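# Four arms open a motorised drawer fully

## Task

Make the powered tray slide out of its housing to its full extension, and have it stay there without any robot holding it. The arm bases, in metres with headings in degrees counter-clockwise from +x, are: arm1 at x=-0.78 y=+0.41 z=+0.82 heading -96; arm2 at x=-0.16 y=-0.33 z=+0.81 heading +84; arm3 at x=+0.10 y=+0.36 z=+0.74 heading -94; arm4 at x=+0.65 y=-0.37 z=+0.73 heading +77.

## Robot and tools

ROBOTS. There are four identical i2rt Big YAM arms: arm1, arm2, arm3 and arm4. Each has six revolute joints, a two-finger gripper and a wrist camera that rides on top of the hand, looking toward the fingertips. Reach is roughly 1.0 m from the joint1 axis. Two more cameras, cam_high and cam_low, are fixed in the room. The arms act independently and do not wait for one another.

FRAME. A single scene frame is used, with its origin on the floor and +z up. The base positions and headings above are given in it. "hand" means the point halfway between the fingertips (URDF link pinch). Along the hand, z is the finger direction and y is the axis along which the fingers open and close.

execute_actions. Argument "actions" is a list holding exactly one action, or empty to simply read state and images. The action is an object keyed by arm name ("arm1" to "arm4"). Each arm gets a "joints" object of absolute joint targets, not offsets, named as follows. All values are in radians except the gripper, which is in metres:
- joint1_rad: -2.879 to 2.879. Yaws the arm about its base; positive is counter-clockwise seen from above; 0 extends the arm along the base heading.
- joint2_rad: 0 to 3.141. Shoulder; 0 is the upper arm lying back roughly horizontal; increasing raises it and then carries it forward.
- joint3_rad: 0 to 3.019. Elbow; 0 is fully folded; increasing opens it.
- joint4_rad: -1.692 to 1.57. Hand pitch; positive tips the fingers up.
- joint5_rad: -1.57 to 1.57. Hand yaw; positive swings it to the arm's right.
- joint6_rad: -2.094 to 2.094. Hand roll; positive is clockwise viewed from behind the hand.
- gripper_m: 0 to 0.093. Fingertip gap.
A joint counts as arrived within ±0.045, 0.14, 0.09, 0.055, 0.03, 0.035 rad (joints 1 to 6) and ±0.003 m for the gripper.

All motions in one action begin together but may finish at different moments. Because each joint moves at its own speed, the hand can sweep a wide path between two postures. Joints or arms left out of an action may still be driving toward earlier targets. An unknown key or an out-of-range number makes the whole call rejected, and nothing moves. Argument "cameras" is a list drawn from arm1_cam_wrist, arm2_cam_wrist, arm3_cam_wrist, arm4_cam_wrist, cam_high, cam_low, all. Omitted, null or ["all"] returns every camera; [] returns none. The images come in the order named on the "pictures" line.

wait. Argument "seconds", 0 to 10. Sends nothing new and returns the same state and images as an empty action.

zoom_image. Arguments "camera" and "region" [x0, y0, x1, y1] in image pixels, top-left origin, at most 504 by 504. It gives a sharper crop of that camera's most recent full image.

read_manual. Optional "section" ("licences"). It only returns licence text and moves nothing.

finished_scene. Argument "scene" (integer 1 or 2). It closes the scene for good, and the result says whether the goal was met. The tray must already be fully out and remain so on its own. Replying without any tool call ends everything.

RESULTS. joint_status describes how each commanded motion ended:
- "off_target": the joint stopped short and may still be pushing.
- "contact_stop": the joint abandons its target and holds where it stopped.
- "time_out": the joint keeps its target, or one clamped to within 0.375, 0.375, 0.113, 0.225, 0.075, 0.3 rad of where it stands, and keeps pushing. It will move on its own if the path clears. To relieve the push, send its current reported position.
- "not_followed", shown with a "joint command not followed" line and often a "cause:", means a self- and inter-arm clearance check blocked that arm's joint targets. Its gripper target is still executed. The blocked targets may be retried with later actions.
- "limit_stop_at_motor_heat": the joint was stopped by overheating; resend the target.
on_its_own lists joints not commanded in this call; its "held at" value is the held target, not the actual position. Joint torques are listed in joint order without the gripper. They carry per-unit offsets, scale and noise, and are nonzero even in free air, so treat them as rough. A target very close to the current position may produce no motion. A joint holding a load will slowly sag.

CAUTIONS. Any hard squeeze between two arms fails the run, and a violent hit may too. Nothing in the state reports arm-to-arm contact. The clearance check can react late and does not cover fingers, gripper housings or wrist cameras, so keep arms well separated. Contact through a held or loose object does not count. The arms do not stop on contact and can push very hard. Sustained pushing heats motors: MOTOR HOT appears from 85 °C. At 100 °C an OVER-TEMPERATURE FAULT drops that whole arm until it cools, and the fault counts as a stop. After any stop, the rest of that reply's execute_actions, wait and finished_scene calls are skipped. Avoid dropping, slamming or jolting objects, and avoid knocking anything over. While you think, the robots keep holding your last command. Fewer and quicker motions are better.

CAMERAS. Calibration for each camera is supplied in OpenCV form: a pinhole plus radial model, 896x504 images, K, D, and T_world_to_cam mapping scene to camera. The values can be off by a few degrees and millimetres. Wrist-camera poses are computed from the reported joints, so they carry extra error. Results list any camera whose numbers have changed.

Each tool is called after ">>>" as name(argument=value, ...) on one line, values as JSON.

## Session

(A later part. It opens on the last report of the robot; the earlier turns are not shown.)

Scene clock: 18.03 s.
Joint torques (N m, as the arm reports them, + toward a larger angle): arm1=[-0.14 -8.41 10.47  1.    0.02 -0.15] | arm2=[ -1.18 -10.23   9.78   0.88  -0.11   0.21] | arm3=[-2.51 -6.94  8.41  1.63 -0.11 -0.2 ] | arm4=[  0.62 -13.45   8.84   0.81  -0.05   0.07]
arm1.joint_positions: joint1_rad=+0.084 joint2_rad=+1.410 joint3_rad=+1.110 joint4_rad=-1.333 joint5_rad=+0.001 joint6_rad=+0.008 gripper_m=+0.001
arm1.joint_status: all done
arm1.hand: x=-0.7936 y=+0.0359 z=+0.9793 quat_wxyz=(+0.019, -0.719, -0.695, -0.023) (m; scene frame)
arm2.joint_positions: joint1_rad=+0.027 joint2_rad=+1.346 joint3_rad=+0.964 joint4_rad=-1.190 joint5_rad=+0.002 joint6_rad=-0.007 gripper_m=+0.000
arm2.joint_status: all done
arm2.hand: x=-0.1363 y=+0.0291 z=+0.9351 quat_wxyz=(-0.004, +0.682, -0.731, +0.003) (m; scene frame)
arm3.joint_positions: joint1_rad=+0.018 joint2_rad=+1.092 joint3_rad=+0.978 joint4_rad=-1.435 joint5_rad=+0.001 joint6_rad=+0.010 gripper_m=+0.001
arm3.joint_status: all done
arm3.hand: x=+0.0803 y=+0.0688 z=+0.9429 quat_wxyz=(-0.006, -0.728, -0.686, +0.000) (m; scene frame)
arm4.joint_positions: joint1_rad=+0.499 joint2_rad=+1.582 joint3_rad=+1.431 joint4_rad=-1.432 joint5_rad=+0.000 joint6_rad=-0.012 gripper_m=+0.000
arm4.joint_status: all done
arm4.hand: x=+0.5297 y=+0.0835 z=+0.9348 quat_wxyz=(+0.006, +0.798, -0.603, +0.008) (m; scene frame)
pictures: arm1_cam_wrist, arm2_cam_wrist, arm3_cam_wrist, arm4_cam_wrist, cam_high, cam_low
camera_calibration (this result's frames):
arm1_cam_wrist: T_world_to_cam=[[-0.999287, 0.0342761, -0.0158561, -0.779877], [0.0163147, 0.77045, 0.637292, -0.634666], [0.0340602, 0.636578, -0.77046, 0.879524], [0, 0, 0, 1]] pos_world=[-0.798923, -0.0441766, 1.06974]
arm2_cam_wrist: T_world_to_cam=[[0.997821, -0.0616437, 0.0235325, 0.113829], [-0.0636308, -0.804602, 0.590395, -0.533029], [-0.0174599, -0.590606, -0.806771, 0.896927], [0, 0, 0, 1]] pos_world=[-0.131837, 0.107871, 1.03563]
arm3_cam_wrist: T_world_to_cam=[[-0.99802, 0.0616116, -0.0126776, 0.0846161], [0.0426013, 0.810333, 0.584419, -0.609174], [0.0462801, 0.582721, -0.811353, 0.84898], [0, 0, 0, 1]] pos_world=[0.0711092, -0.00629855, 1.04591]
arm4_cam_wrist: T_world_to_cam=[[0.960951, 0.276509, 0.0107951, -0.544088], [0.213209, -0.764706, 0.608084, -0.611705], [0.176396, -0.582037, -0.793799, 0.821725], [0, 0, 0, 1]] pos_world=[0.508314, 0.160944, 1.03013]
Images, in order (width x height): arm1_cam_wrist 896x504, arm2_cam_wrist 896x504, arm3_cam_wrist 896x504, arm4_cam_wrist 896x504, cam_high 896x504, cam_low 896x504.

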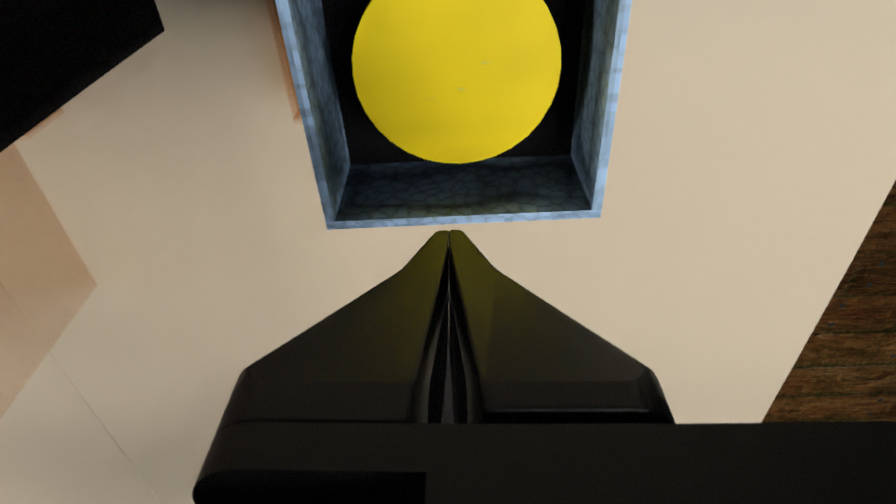

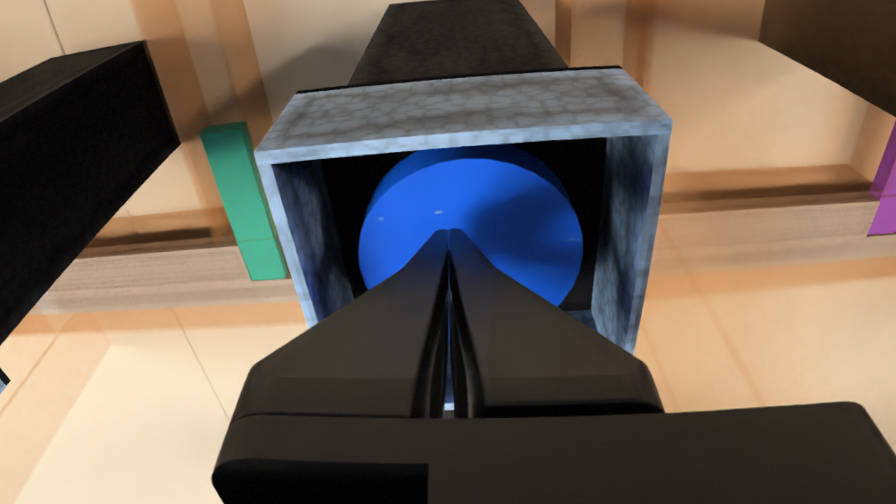

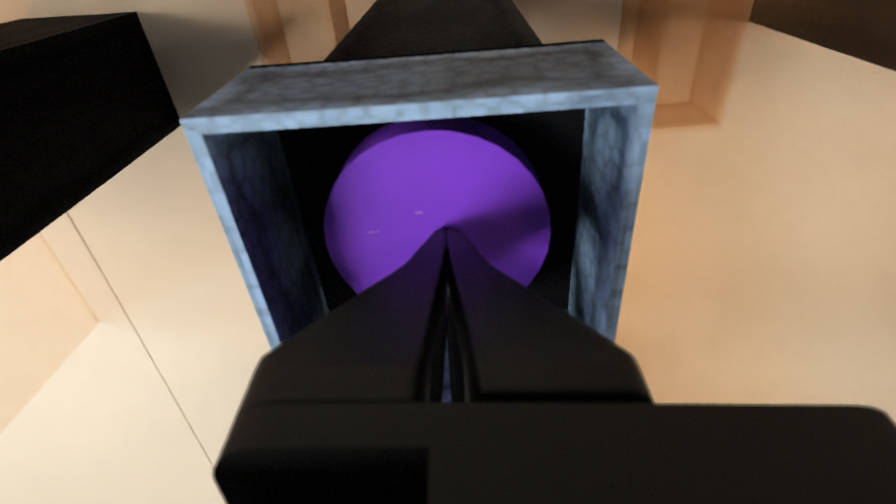

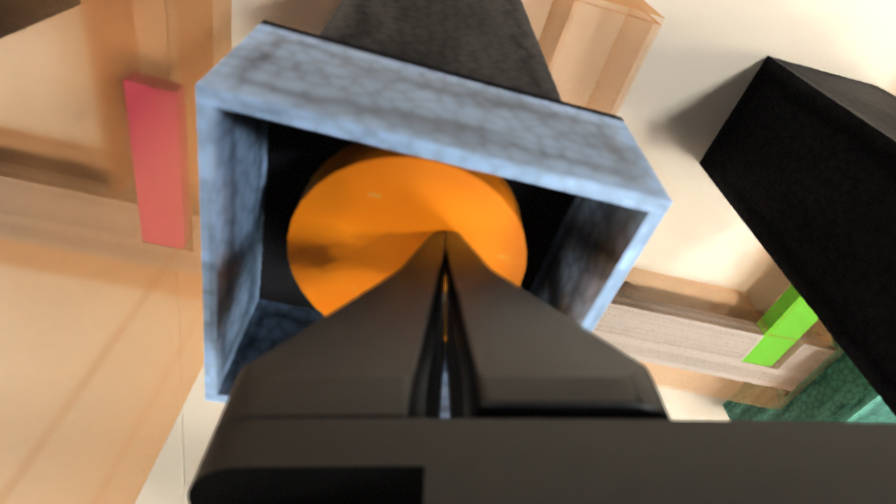

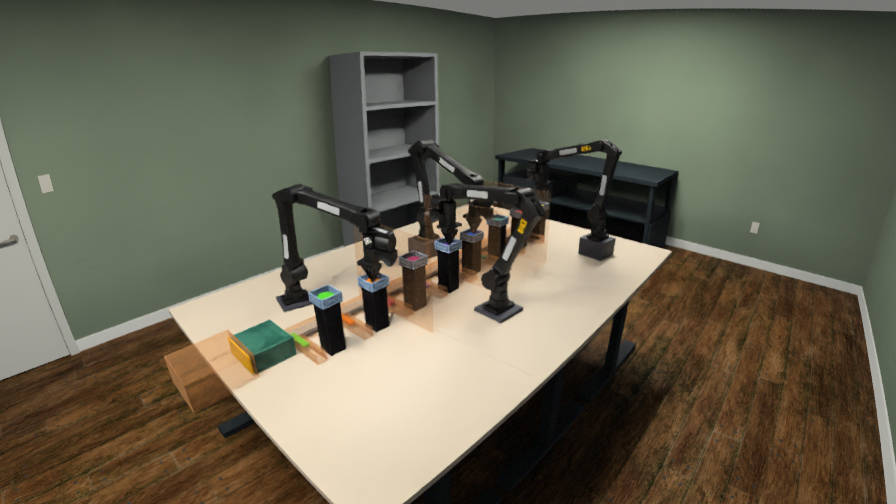

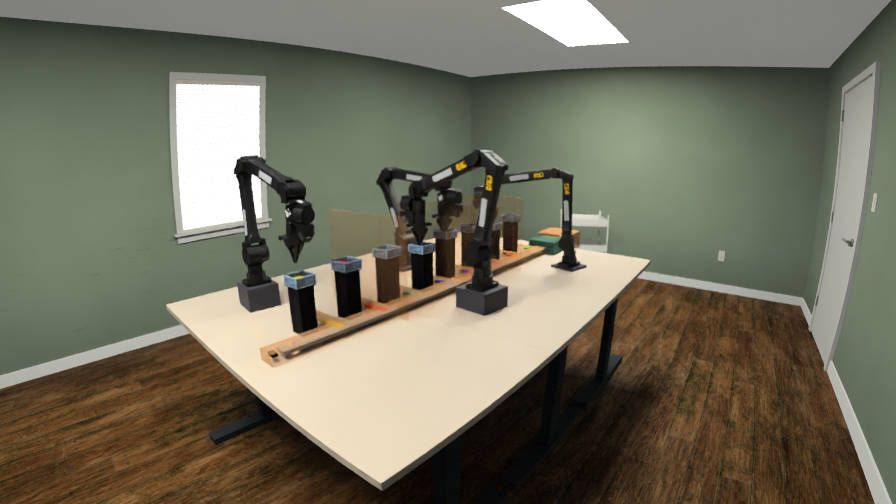

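>>> execute_actions(actions=[{"arm1": {"joints": {"joint1_rad": 0.075, "joint2_rad": 1.490, "joint3_rad": 1.041, "joint4_rad": -1.122}}, "arm2": {"joints": {"joint2_rad": 1.380, "joint3_rad": 0.942, "joint4_rad": -1.132}}, "arm3": {"joints": {"joint2_rad": 1.115, "joint3_rad": 0.916, "joint4_rad": -1.372}}, "arm4": {"joints": {"joint2_rad": 1.594, "joint3_rad": 1.392, "joint4_rad": -1.368}}}])

Scene clock: 20.33 s.
Joint torques (N m, as the arm reports them, + toward a larger angle): arm1=[-0.06 -8.53  7.08  1.69  0.01 -0.16] | arm2=[-1.21 -9.38  8.81  1.05 -0.12  0.17] | arm3=[-2.59 -5.19  6.99  2.13 -0.11 -0.2 ] | arm4=[  0.62 -12.79   7.04   0.95  -0.05   0.07]
arm1.joint_positions: joint1_rad=+0.082 joint2_rad=+1.482 joint3_rad=+1.038 joint4_rad=-1.142 joint5_rad=+0.001 joint6_rad=+0.008 gripper_m=+0.001
arm1.joint_status: all done
arm1.hand: x=-0.7943 y=+0.0166 z=+0.9263 quat_wxyz=(+0.002, -0.720, -0.694, -0.006) (m; scene frame)
arm2.joint_positions: joint1_rad=+0.027 joint2_rad=+1.352 joint3_rad=+0.947 joint4_rad=-1.149 joint5_rad=+0.002 joint6_rad=-0.007 gripper_m=+0.000
arm2.joint_status: all done
arm2.hand: x=-0.1359 y=+0.0327 z=+0.9273 quat_wxyz=(-0.011, +0.682, -0.731, -0.003) (m; scene frame)
arm3.joint_positions: joint1_rad=+0.018 joint2_rad=+1.076 joint3_rad=+0.960 joint4_rad=-1.405 joint5_rad=+0.001 joint6_rad=+0.010 gripper_m=+0.001
arm3.joint_status: all done
arm3.hand: x=+0.0803 y=+0.0678 z=+0.9405 quat_wxyz=(-0.016, -0.728, -0.685, +0.010) (m; scene frame)
arm4.joint_positions: joint1_rad=+0.499 joint2_rad=+1.580 joint3_rad=+1.419 joint4_rad=-1.396 joint5_rad=+0.000 joint6_rad=-0.012 gripper_m=+0.000
arm4.joint_status: all done
arm4.hand: x=+0.5283 y=+0.0884 z=+0.9308 quat_wxyz=(-0.002, +0.798, -0.603, -0.002) (m; scene frame)
pictures: arm1_cam_wrist, arm2_cam_wrist, arm3_cam_wrist, arm4_cam_wrist, cam_high, cam_low
camera_calibration (this result's frames):
arm1_cam_wrist: T_world_to_cam=[[-0.999243, 0.0353693, -0.0162253, -0.780444], [0.0185603, 0.799672, 0.600149, -0.550255], [0.0342018, 0.599394, -0.799723, 0.878909], [0, 0, 0, 1]] pos_world=[-0.7997, -0.0591854, 1.02046]
arm2_cam_wrist: T_world_to_cam=[[0.997798, -0.0619115, 0.0237915, 0.113656], [-0.0643078, -0.815256, 0.575519, -0.511491], [-0.016235, -0.575782, -0.817442, 0.902326], [0, 0, 0, 1]] pos_world=[-0.13165, 0.109584, 1.02927]
arm3_cam_wrist: T_world_to_cam=[[-0.998021, 0.0615307, -0.013001, 0.0849313], [0.0436599, 0.826686, 0.560968, -0.586084], [0.0452645, 0.55929, -0.827736, 0.864747], [0, 0, 0, 1]] pos_world=[0.0712092, -0.00436272, 1.04566]
arm4_cam_wrist: T_world_to_cam=[[0.961017, 0.276264, 0.0111615, -0.544477], [0.217177, -0.779231, 0.587906, -0.58727], [0.171114, -0.562564, -0.808852, 0.836727], [0, 0, 0, 1]] pos_world=[0.507618, 0.163513, 1.02813]
Images, in order (width x height): arm1_cam_wrist 896x504, arm2_cam_wrist 896x504, arm3_cam_wrist 896x504, arm4_cam_wrist 896x504, cam_high 896x504, cam_low 896x504.

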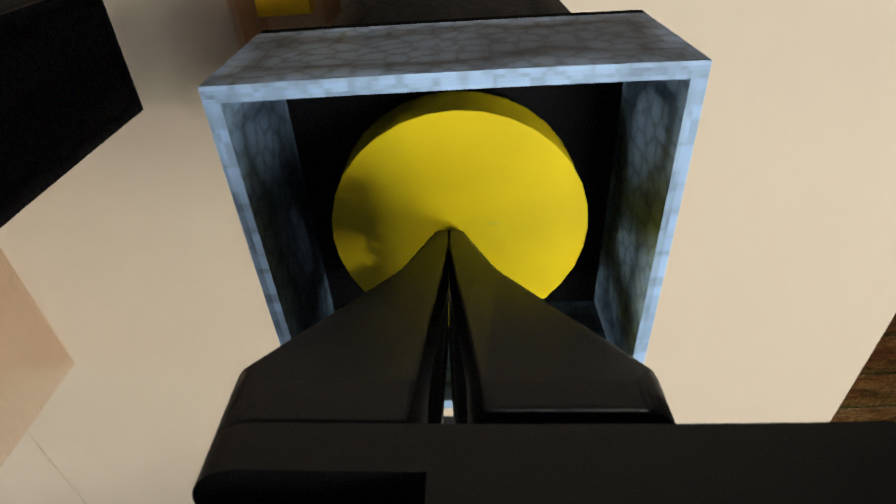

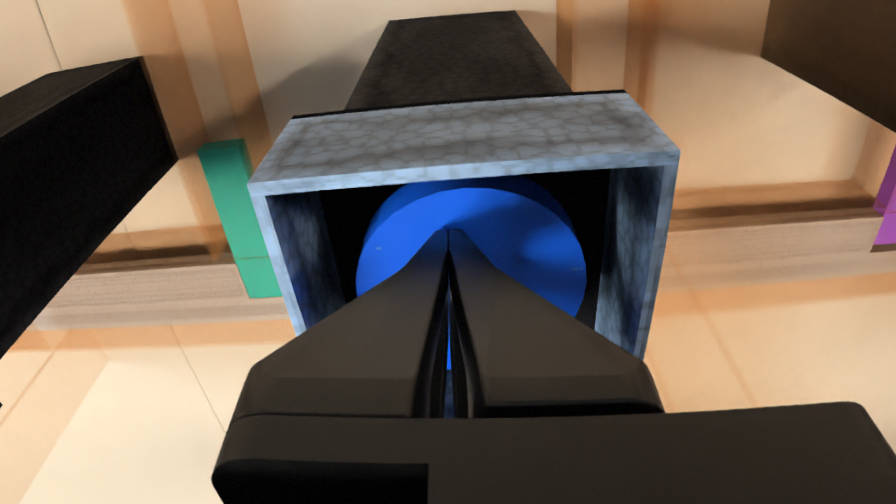

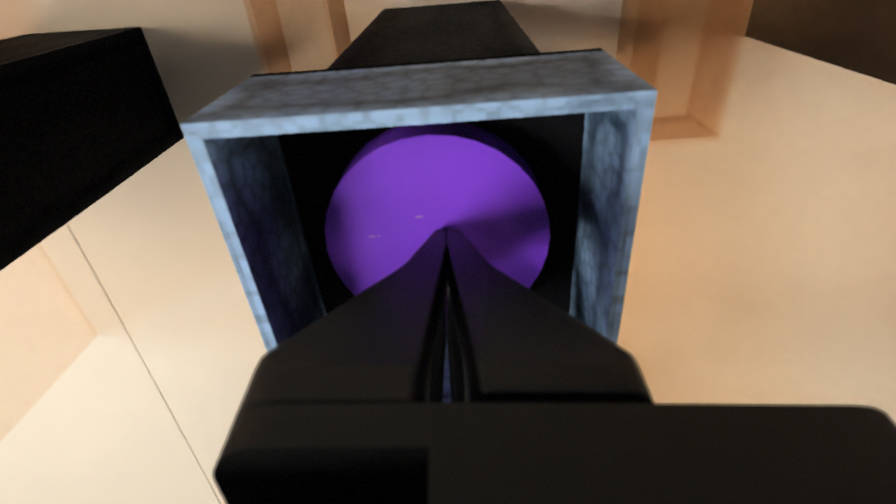

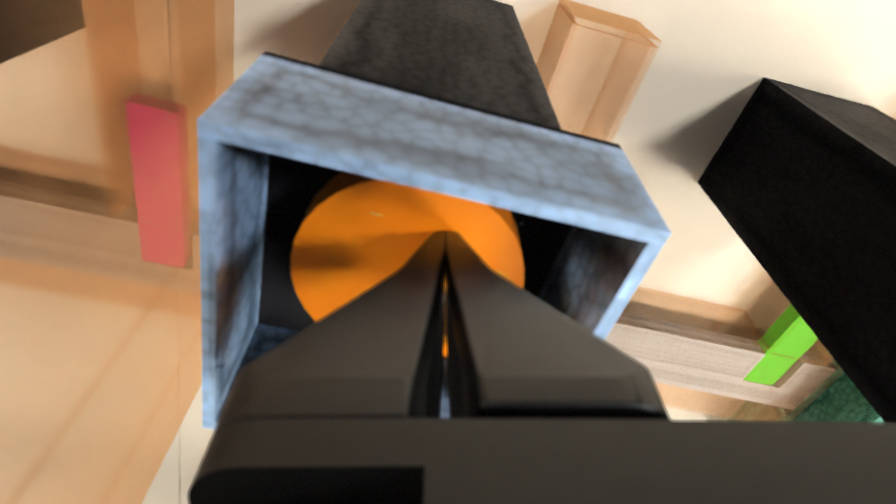

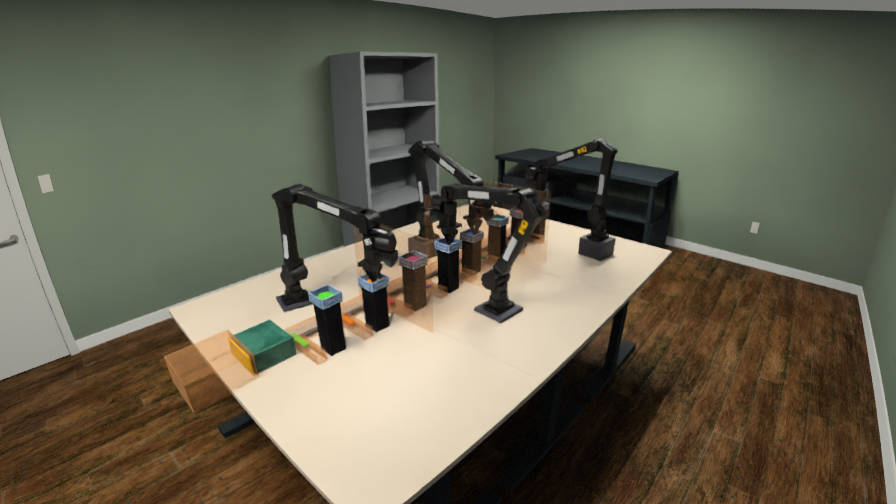

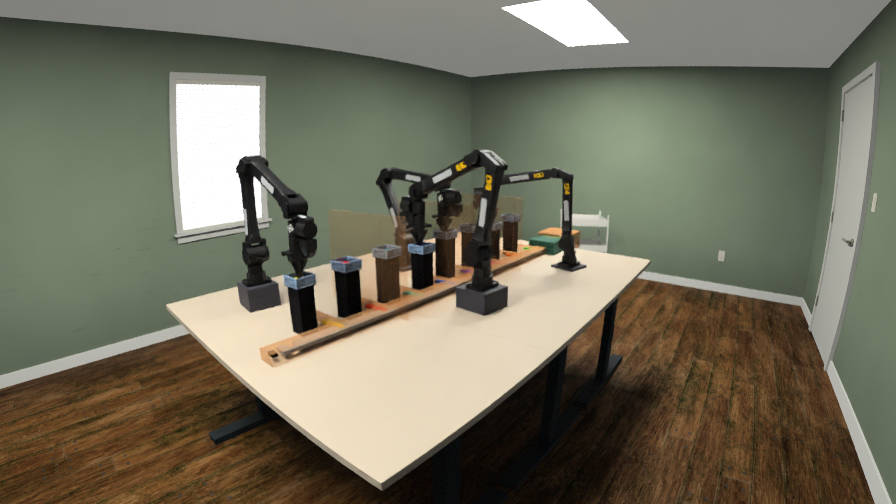

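>>> zoom_image(camera="cam_low", region=[250, 240, 560, 370])

>>> zoom_image(camera="cam_high", region=[280, 260, 440, 370])

Region (250, 240, 560, 370) of cam_low's 896x504 image, scaled by 1.626, with more detail than that image has; it fills the top 211 rows of this view, and the rest is white.

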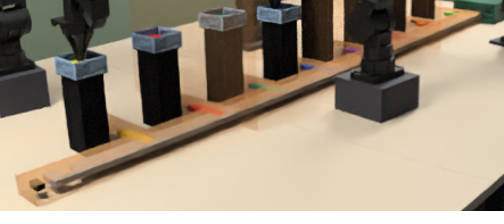

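Region (280, 260, 440, 370) of cam_high's 896x504 image, scaled by 3.150, with more detail than that image has; it fills the top 346 rows of this view, and the rest is white.

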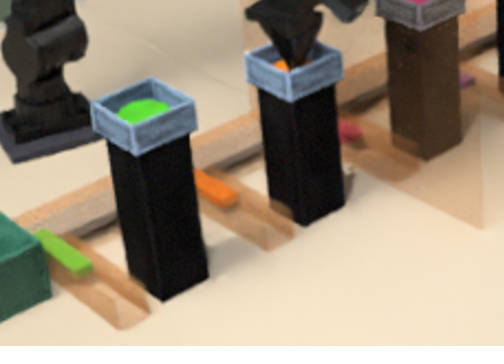

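>>> zoom_image(camera="arm4_cam_wrist", region=[600, 280, 896, 440])

>>> zoom_image(camera="arm4_cam_wrist", region=[0, 60, 260, 300])

Region (600, 280, 896, 440) of arm4_cam_wrist's 896x504 image, scaled by 1.703, with more detail than that image has; it fills the top 272 rows of this view, and the rest is white.

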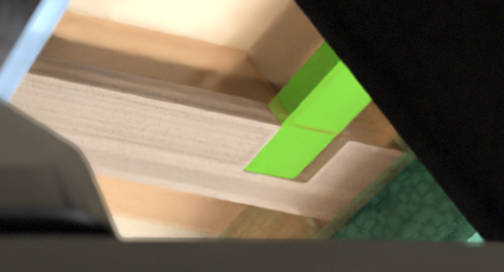

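Region (0, 60, 260, 300) of arm4_cam_wrist's 896x504 image, scaled by 1.938, with more detail than that image has; it fills the top 465 rows of this view, and the rest is white.

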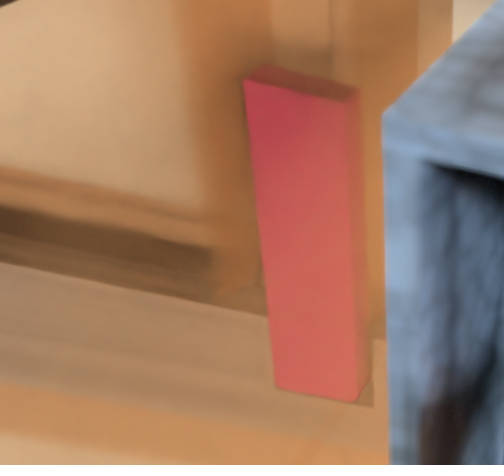

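>>> zoom_image(camera="cam_low", region=[500, 180, 680, 290])

>>> zoom_image(camera="cam_high", region=[320, 40, 700, 260])

Region (500, 180, 680, 290) of cam_low's 896x504 image, scaled by 2.800, with more detail than that image has.

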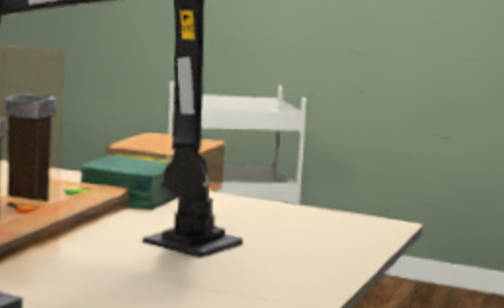

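Region (320, 40, 700, 260) of cam_high's 896x504 image, scaled by 1.326, with more detail than that image has; it fills the top 292 rows of this view, and the rest is white.

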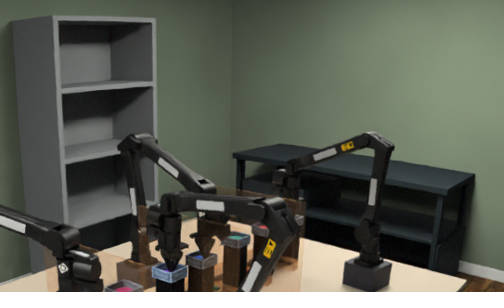

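>>> zoom_image(camera="arm2_cam_wrist", region=[660, 130, 896, 300])

>>> zoom_image(camera="arm2_cam_wrist", region=[0, 120, 300, 340])

Region (660, 130, 896, 300) of arm2_cam_wrist's 896x504 image, scaled by 2.136, with more detail than that image has; it fills the top 363 rows of this view, and the rest is white.

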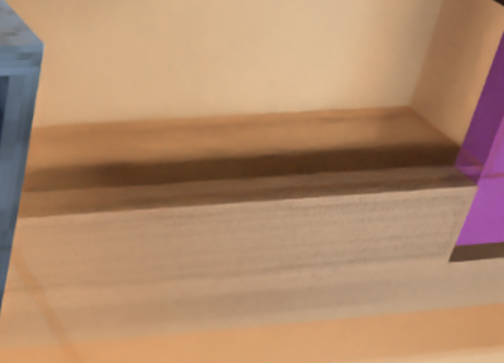

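Region (0, 120, 300, 340) of arm2_cam_wrist's 896x504 image, scaled by 1.680, with more detail than that image has; it fills the top 370 rows of this view, and the rest is white.

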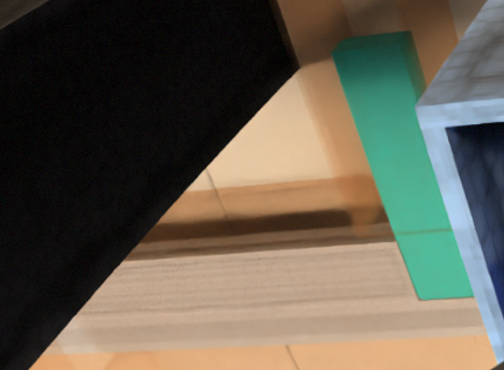

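>>> execute_actions(actions=[{"arm1": {"joints": {"joint2_rad": 1.504, "joint3_rad": 1.022, "joint4_rad": -1.089}}, "arm2": {"joints": {"joint2_rad": 1.393, "joint3_rad": 0.920, "joint4_rad": -1.098}}, "arm3": {"joints": {"joint2_rad": 1.122, "joint3_rad": 0.868, "joint4_rad": -1.317}}, "arm4": {"joints": {"joint2_rad": 1.600, "joint3_rad": 1.359, "joint4_rad": -1.329}}}], cameras=["arm2_cam_wrist", "arm4_cam_wrist", "cam_high", "cam_low"])

Scene clock: 24.03 s.
Joint torques (N m, as the arm reports them, + toward a larger angle): arm1=[ 0.07 -7.57  6.04  1.79  0.01 -0.15] | arm2=[-0.94 -8.37  7.88  1.62 -0.13  0.18] | arm3=[-2.59 -2.52  4.96  2.57 -0.11 -0.21] | arm4=[  0.64 -10.52   6.12   1.24  -0.05   0.07]
arm1.joint_positions: joint1_rad=+0.082 joint2_rad=+1.482 joint3_rad=+1.036 joint4_rad=-1.109 joint5_rad=+0.001 joint6_rad=+0.008 gripper_m=+0.001
arm1.joint_status: all done
arm1.hand: x=-0.7945 y=+0.0094 z=+0.9256 quat_wxyz=(-0.009, -0.720, -0.694, +0.005) (m; scene frame)
arm2.joint_positions: joint1_rad=+0.027 joint2_rad=+1.352 joint3_rad=+0.936 joint4_rad=-1.124 joint5_rad=+0.002 joint6_rad=-0.007 gripper_m=+0.000
arm2.joint_status: all done
arm2.hand: x=-0.1358 y=+0.0344 z=+0.9235 quat_wxyz=(-0.016, +0.682, -0.731, -0.008) (m; scene frame)
arm3.joint_positions: joint1_rad=+0.018 joint2_rad=+1.050 joint3_rad=+0.938 joint4_rad=-1.359 joint5_rad=+0.001 joint6_rad=+0.010 gripper_m=+0.001
arm3.joint_status: all done
arm3.hand: x=+0.0801 y=+0.0650 z=+0.9397 quat_wxyz=(-0.033, -0.727, -0.685, +0.028) (m; scene frame)
arm4.joint_positions: joint1_rad=+0.499 joint2_rad=+1.565 joint3_rad=+1.397 joint4_rad=-1.364 joint5_rad=+0.000 joint6_rad=-0.012 gripper_m=+0.000
arm4.joint_status: all done
arm4.hand: x=+0.5283 y=+0.0885 z=+0.9297 quat_wxyz=(-0.009, +0.798, -0.603, -0.012) (m; scene frame)
pictures: arm2_cam_wrist, arm4_cam_wrist, cam_high, cam_low
camera_calibration (this result's frames):
arm2_cam_wrist: T_world_to_cam=[[0.997781, -0.0621153, 0.0239826, 0.113517], [-0.0648007, -0.823067, 0.564235, -0.497294], [-0.0153084, -0.564537, -0.825266, 0.90717], [0, 0, 0, 1]] pos_world=[-0.131603, 0.109875, 1.02652]
arm4_cam_wrist: T_world_to_cam=[[0.961088, 0.276002, 0.0115321, -0.544826], [0.221125, -0.793678, 0.566727, -0.567711], [0.16557, -0.542125, -0.823825, 0.850946], [0, 0, 0, 1]] pos_world=[0.50827, 0.161112, 1.02905]
Images, in order (width x height): arm2_cam_wrist 896x504, arm4_cam_wrist 896x504, cam_high 896x504, cam_low 896x504.

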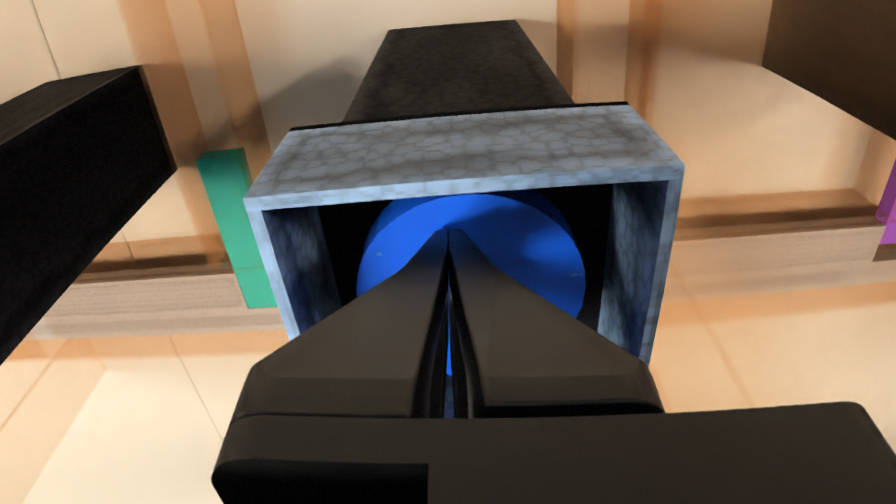

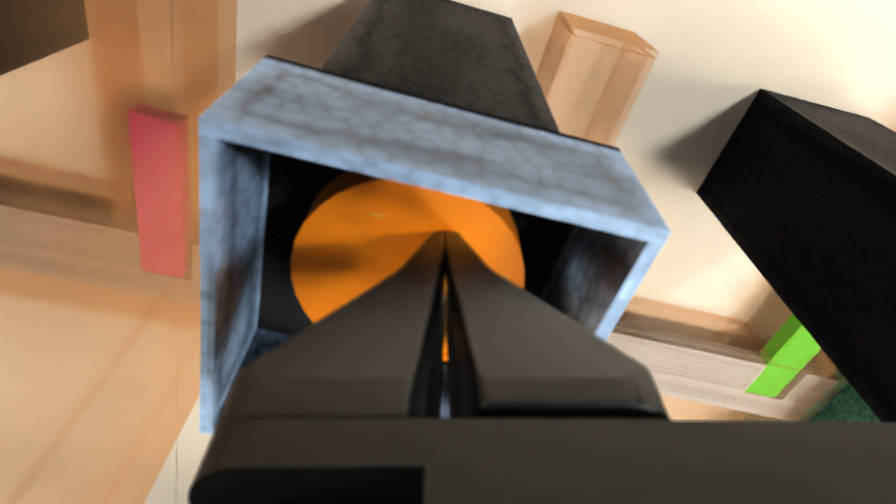

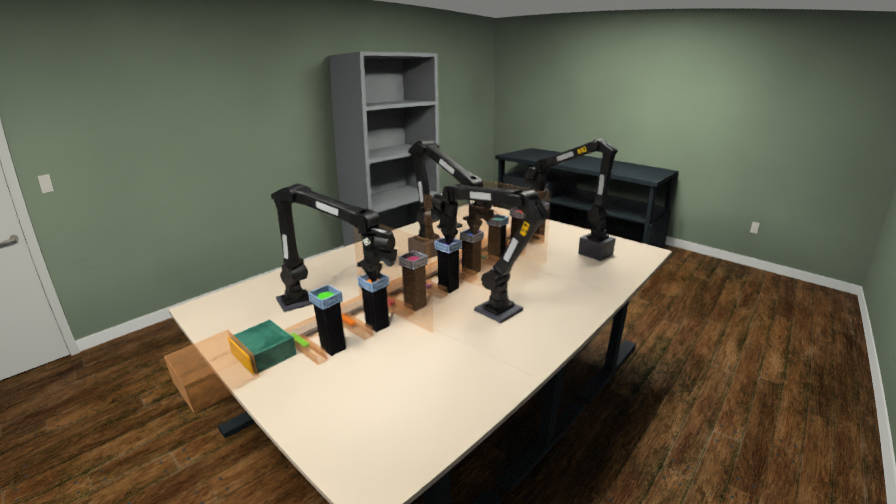

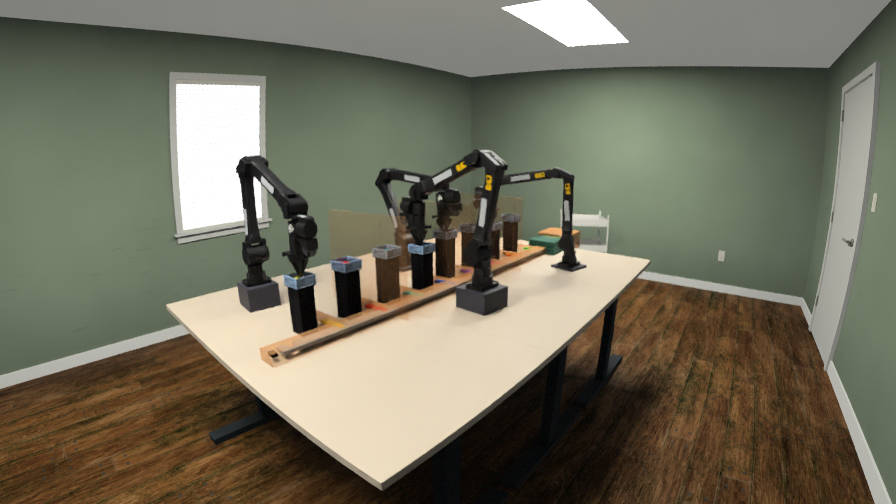

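>>> zoom_image(camera="cam_high", region=[280, 260, 440, 370])

>>> zoom_image(camera="cam_low", region=[250, 270, 420, 370])

Region (280, 260, 440, 370) of cam_high's 896x504 image, scaled by 3.150, with more detail than that image has; it fills the top 346 rows of this view, and the rest is white.

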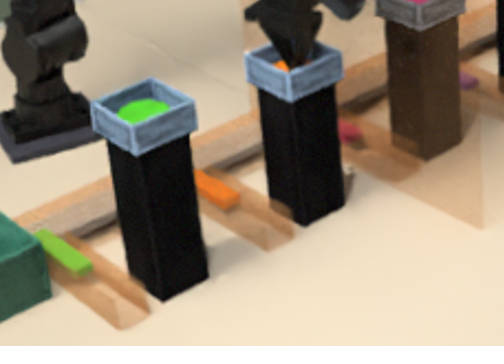

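Region (250, 270, 420, 370) of cam_low's 896x504 image, scaled by 2.965, with more detail than that image has; it fills the top 296 rows of this view, and the rest is white.

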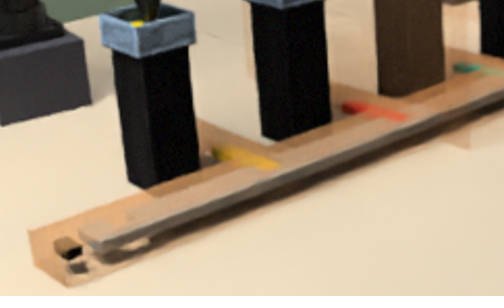

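>>> zoom_image(camera="arm2_cam_wrist", region=[660, 130, 896, 300])

Region (660, 130, 896, 300) of arm2_cam_wrist's 896x504 image, scaled by 2.136, with more detail than that image has; it fills the top 363 rows of this view, and the rest is white.

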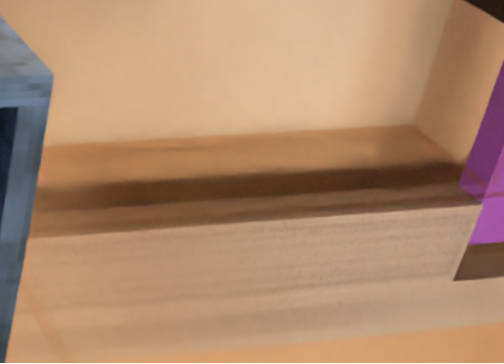

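>>> execute_actions(actions=[], cameras=["arm2_cam_wrist", "arm4_cam_wrist", "cam_high"])

Scene clock: 24.47 s.
Joint torques (N m, as the arm reports them, + toward a larger angle): arm1=[-0.27 -7.49  6.03  1.85  0.04 -0.15] | arm2=[-1.4  -8.51  7.89  1.48 -0.13  0.18] | arm3=[-2.55 -2.64  4.95  2.67 -0.11 -0.21] | arm4=[  0.6  -10.52   6.12   1.25  -0.05   0.08]
arm1.joint_positions: joint1_rad=+0.082 joint2_rad=+1.482 joint3_rad=+1.036 joint4_rad=-1.109 joint5_rad=+0.001 joint6_rad=+0.008 gripper_m=+0.001
arm1.joint_status: all done
arm1.hand: x=-0.7945 y=+0.0094 z=+0.9256 quat_wxyz=(-0.009, -0.720, -0.694, +0.005) (m; scene frame)
arm2.joint_positions: joint1_rad=+0.027 joint2_rad=+1.352 joint3_rad=+0.936 joint4_rad=-1.124 joint5_rad=+0.002 joint6_rad=-0.007 gripper_m=+0.000
arm2.joint_status: all done
arm2.hand: x=-0.1358 y=+0.0344 z=+0.9235 quat_wxyz=(-0.016, +0.682, -0.731, -0.008) (m; scene frame)
arm3.joint_positions: joint1_rad=+0.018 joint2_rad=+1.050 joint3_rad=+0.938 joint4_rad=-1.359 joint5_rad=+0.001 joint6_rad=+0.010 gripper_m=+0.001
arm3.joint_status: all done
arm3.hand: x=+0.0801 y=+0.0650 z=+0.9397 quat_wxyz=(-0.033, -0.727, -0.685, +0.028) (m; scene frame)
arm4.joint_positions: joint1_rad=+0.499 joint2_rad=+1.565 joint3_rad=+1.397 joint4_rad=-1.364 joint5_rad=+0.000 joint6_rad=-0.012 gripper_m=+0.000
arm4.joint_status: all done
arm4.hand: x=+0.5283 y=+0.0885 z=+0.9297 quat_wxyz=(-0.009, +0.798, -0.603, -0.012) (m; scene frame)
pictures: arm2_cam_wrist, arm4_cam_wrist, cam_high
camera_calibration (this result's frames):
arm2_cam_wrist: T_world_to_cam=[[0.997781, -0.0621153, 0.0239826, 0.113517], [-0.0648007, -0.823067, 0.564235, -0.497294], [-0.0153084, -0.564537, -0.825266, 0.90717], [0, 0, 0, 1]] pos_world=[-0.131603, 0.109875, 1.02652]
arm4_cam_wrist: T_world_to_cam=[[0.961088, 0.276002, 0.0115321, -0.544826], [0.221125, -0.793678, 0.566727, -0.567711], [0.16557, -0.542125, -0.823825, 0.850946], [0, 0, 0, 1]] pos_world=[0.50827, 0.161112, 1.02905]
Images, in order (width x height): arm2_cam_wrist 896x504, arm4_cam_wrist 896x504, cam_high 896x504.

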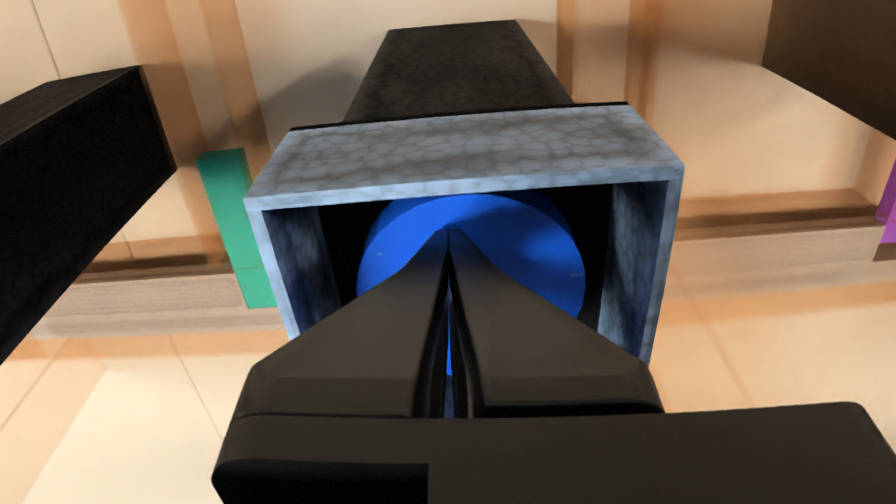

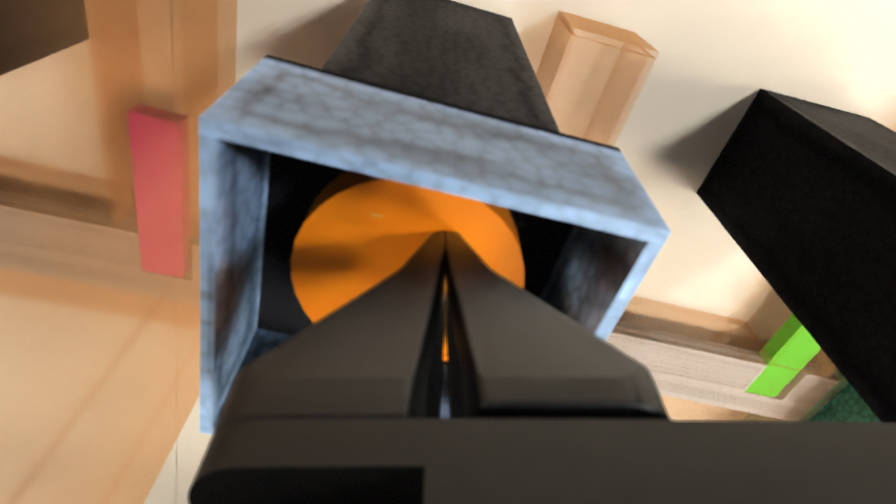

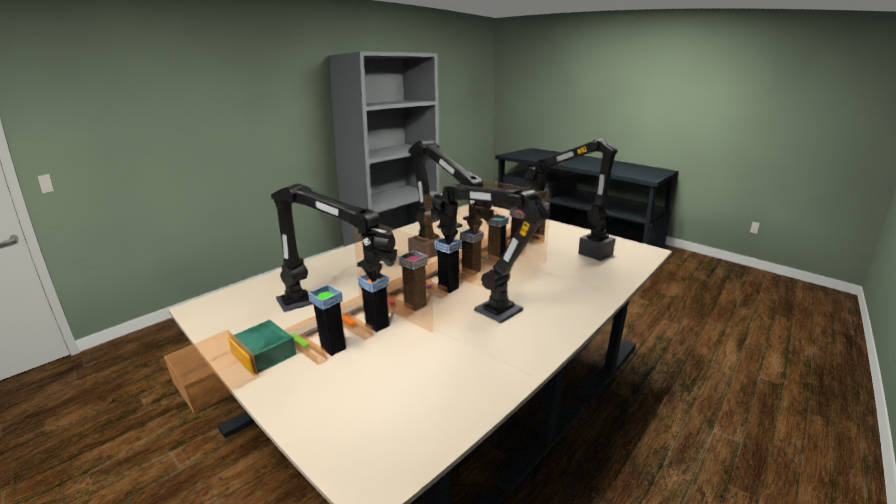

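>>> execute_actions(actions=[{"arm4": {"joints": {"joint2_rad": 1.577, "joint3_rad": 1.491, "joint4_rad": -1.484}}}], cameras=["cam_high"])

Scene clock: 26.37 s.
Joint torques (N m, as the arm reports them, + toward a larger angle): arm1=[-0.28 -7.51  5.97  1.78  0.02 -0.15] | arm2=[-1.14 -8.47  7.85  1.62 -0.14  0.2 ] | arm3=[-2.48 -2.56  4.98  2.69 -0.11 -0.21] | arm4=[  0.63 -12.45  14.52  -0.51  -0.05   0.08]
arm1.joint_positions: joint1_rad=+0.082 joint2_rad=+1.482 joint3_rad=+1.036 joint4_rad=-1.109 joint5_rad=+0.001 joint6_rad=+0.008 gripper_m=+0.001
arm1.joint_status: not commanded
arm1.hand: x=-0.7945 y=+0.0094 z=+0.9256 quat_wxyz=(-0.009, -0.720, -0.694, +0.005) (m; scene frame)
arm2.joint_positions: joint1_rad=+0.027 joint2_rad=+1.352 joint3_rad=+0.936 joint4_rad=-1.124 joint5_rad=+0.002 joint6_rad=-0.007 gripper_m=+0.000
arm2.joint_status: not commanded
arm2.hand: x=-0.1358 y=+0.0344 z=+0.9235 quat_wxyz=(-0.016, +0.682, -0.731, -0.008) (m; scene frame)
arm3.joint_positions: joint1_rad=+0.018 joint2_rad=+1.050 joint3_rad=+0.938 joint4_rad=-1.359 joint5_rad=+0.001 joint6_rad=+0.010 gripper_m=+0.001
arm3.joint_status: not commanded
arm3.hand: x=+0.0801 y=+0.0650 z=+0.9397 quat_wxyz=(-0.033, -0.727, -0.685, +0.028) (m; scene frame)
arm4.joint_positions: joint1_rad=+0.499 joint2_rad=+1.564 joint3_rad=+1.431 joint4_rad=-1.473 joint5_rad=+0.000 joint6_rad=-0.012 gripper_m=+0.000
arm4.joint_status: all done
arm4.hand: x=+0.5326 y=+0.0725 z=+0.9427 quat_wxyz=(+0.014, +0.798, -0.603, +0.018) (m; scene frame)
pictures: cam_high
Images, in order (width x height): cam_high 896x504.

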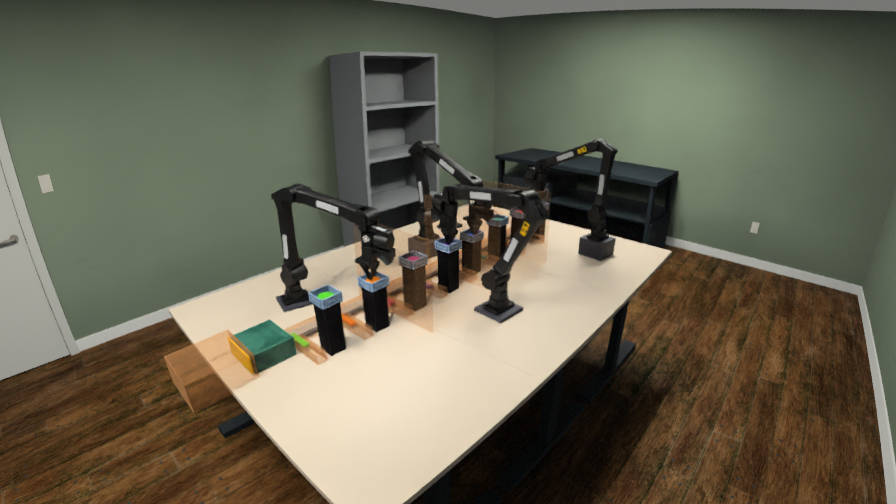

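>>> zoom_image(camera="cam_high", region=[280, 260, 440, 370])

Region (280, 260, 440, 370) of cam_high's 896x504 image, scaled by 3.150, with more detail than that image has; it fills the top 346 rows of this view, and the rest is white.

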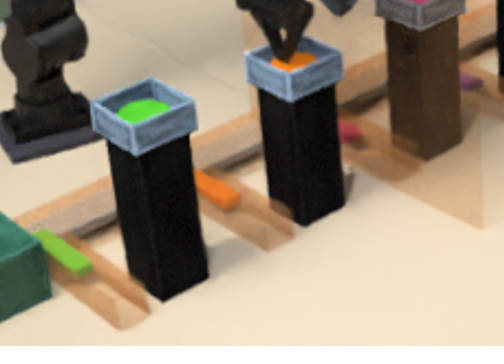

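>>> execute_actions(actions=[], cameras=["cam_high", "arm4_cam_wrist"])

Scene clock: 26.63 s.
Joint torques (N m, as the arm reports them, + toward a larger angle): arm1=[-0.2  -7.49  5.99  1.79  0.02 -0.15] | arm2=[-0.92 -7.95  7.86  1.61 -0.12  0.17] | arm3=[-2.63 -2.6   4.94  2.68 -0.1  -0.21] | arm4=[  0.62 -12.48  14.51  -0.51  -0.05   0.07]
arm1.joint_positions: joint1_rad=+0.082 joint2_rad=+1.482 joint3_rad=+1.036 joint4_rad=-1.109 joint5_rad=+0.001 joint6_rad=+0.008 gripper_m=+0.001
arm1.joint_status: not commanded
arm1.hand: x=-0.7945 y=+0.0094 z=+0.9256 quat_wxyz=(-0.009, -0.720, -0.694, +0.005) (m; scene frame)
arm2.joint_positions: joint1_rad=+0.027 joint2_rad=+1.352 joint3_rad=+0.936 joint4_rad=-1.124 joint5_rad=+0.002 joint6_rad=-0.007 gripper_m=+0.000
arm2.joint_status: not commanded
arm2.hand: x=-0.1358 y=+0.0344 z=+0.9235 quat_wxyz=(-0.016, +0.682, -0.731, -0.008) (m; scene frame)
arm3.joint_positions: joint1_rad=+0.018 joint2_rad=+1.050 joint3_rad=+0.938 joint4_rad=-1.359 joint5_rad=+0.001 joint6_rad=+0.010 gripper_m=+0.001
arm3.joint_status: not commanded
arm3.hand: x=+0.0801 y=+0.0650 z=+0.9397 quat_wxyz=(-0.033, -0.727, -0.685, +0.028) (m; scene frame)
arm4.joint_positions: joint1_rad=+0.499 joint2_rad=+1.564 joint3_rad=+1.431 joint4_rad=-1.473 joint5_rad=+0.000 joint6_rad=-0.012 gripper_m=+0.000
arm4.joint_status: all done
arm4.hand: x=+0.5326 y=+0.0725 z=+0.9427 quat_wxyz=(+0.014, +0.798, -0.603, +0.018) (m; scene frame)
pictures: arm4_cam_wrist, cam_high
camera_calibration (this result's frames):
arm4_cam_wrist: T_world_to_cam=[[0.96089, 0.276734, 0.0104396, -0.543648], [0.209299, -0.750389, 0.626985, -0.642348], [0.181342, -0.600279, -0.778961, 0.805779], [0, 0, 0, 1]] pos_world=[0.510706, 0.152127, 1.03609]
Images, in order (width x height): arm4_cam_wrist 896x504, cam_high 896x504.

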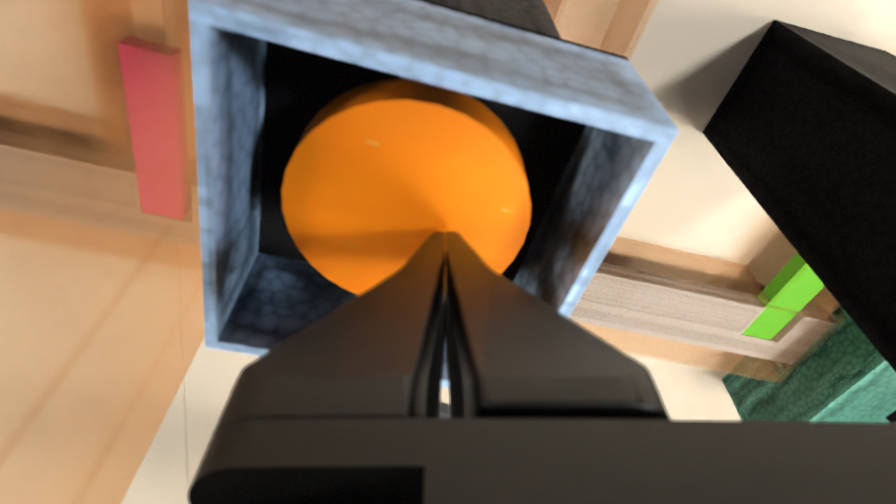

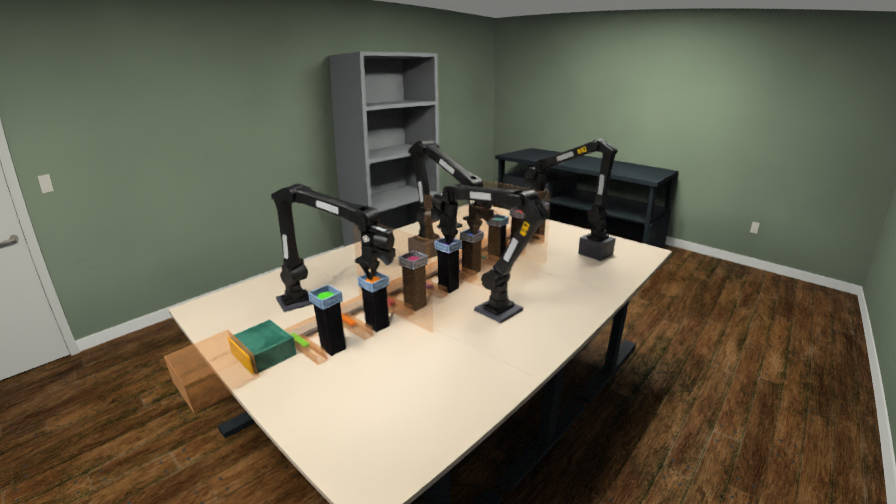

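>>> zoom_image(camera="cam_high", region=[280, 260, 440, 370])

Region (280, 260, 440, 370) of cam_high's 896x504 image, scaled by 3.150, with more detail than that image has; it fills the top 346 rows of this view, and the rest is white.

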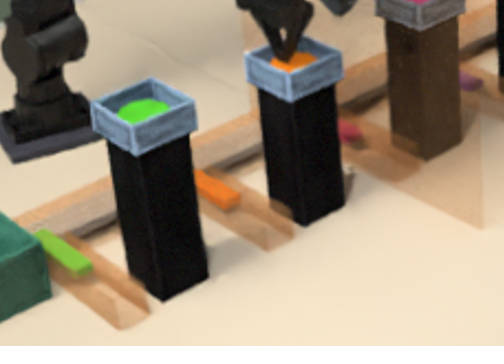

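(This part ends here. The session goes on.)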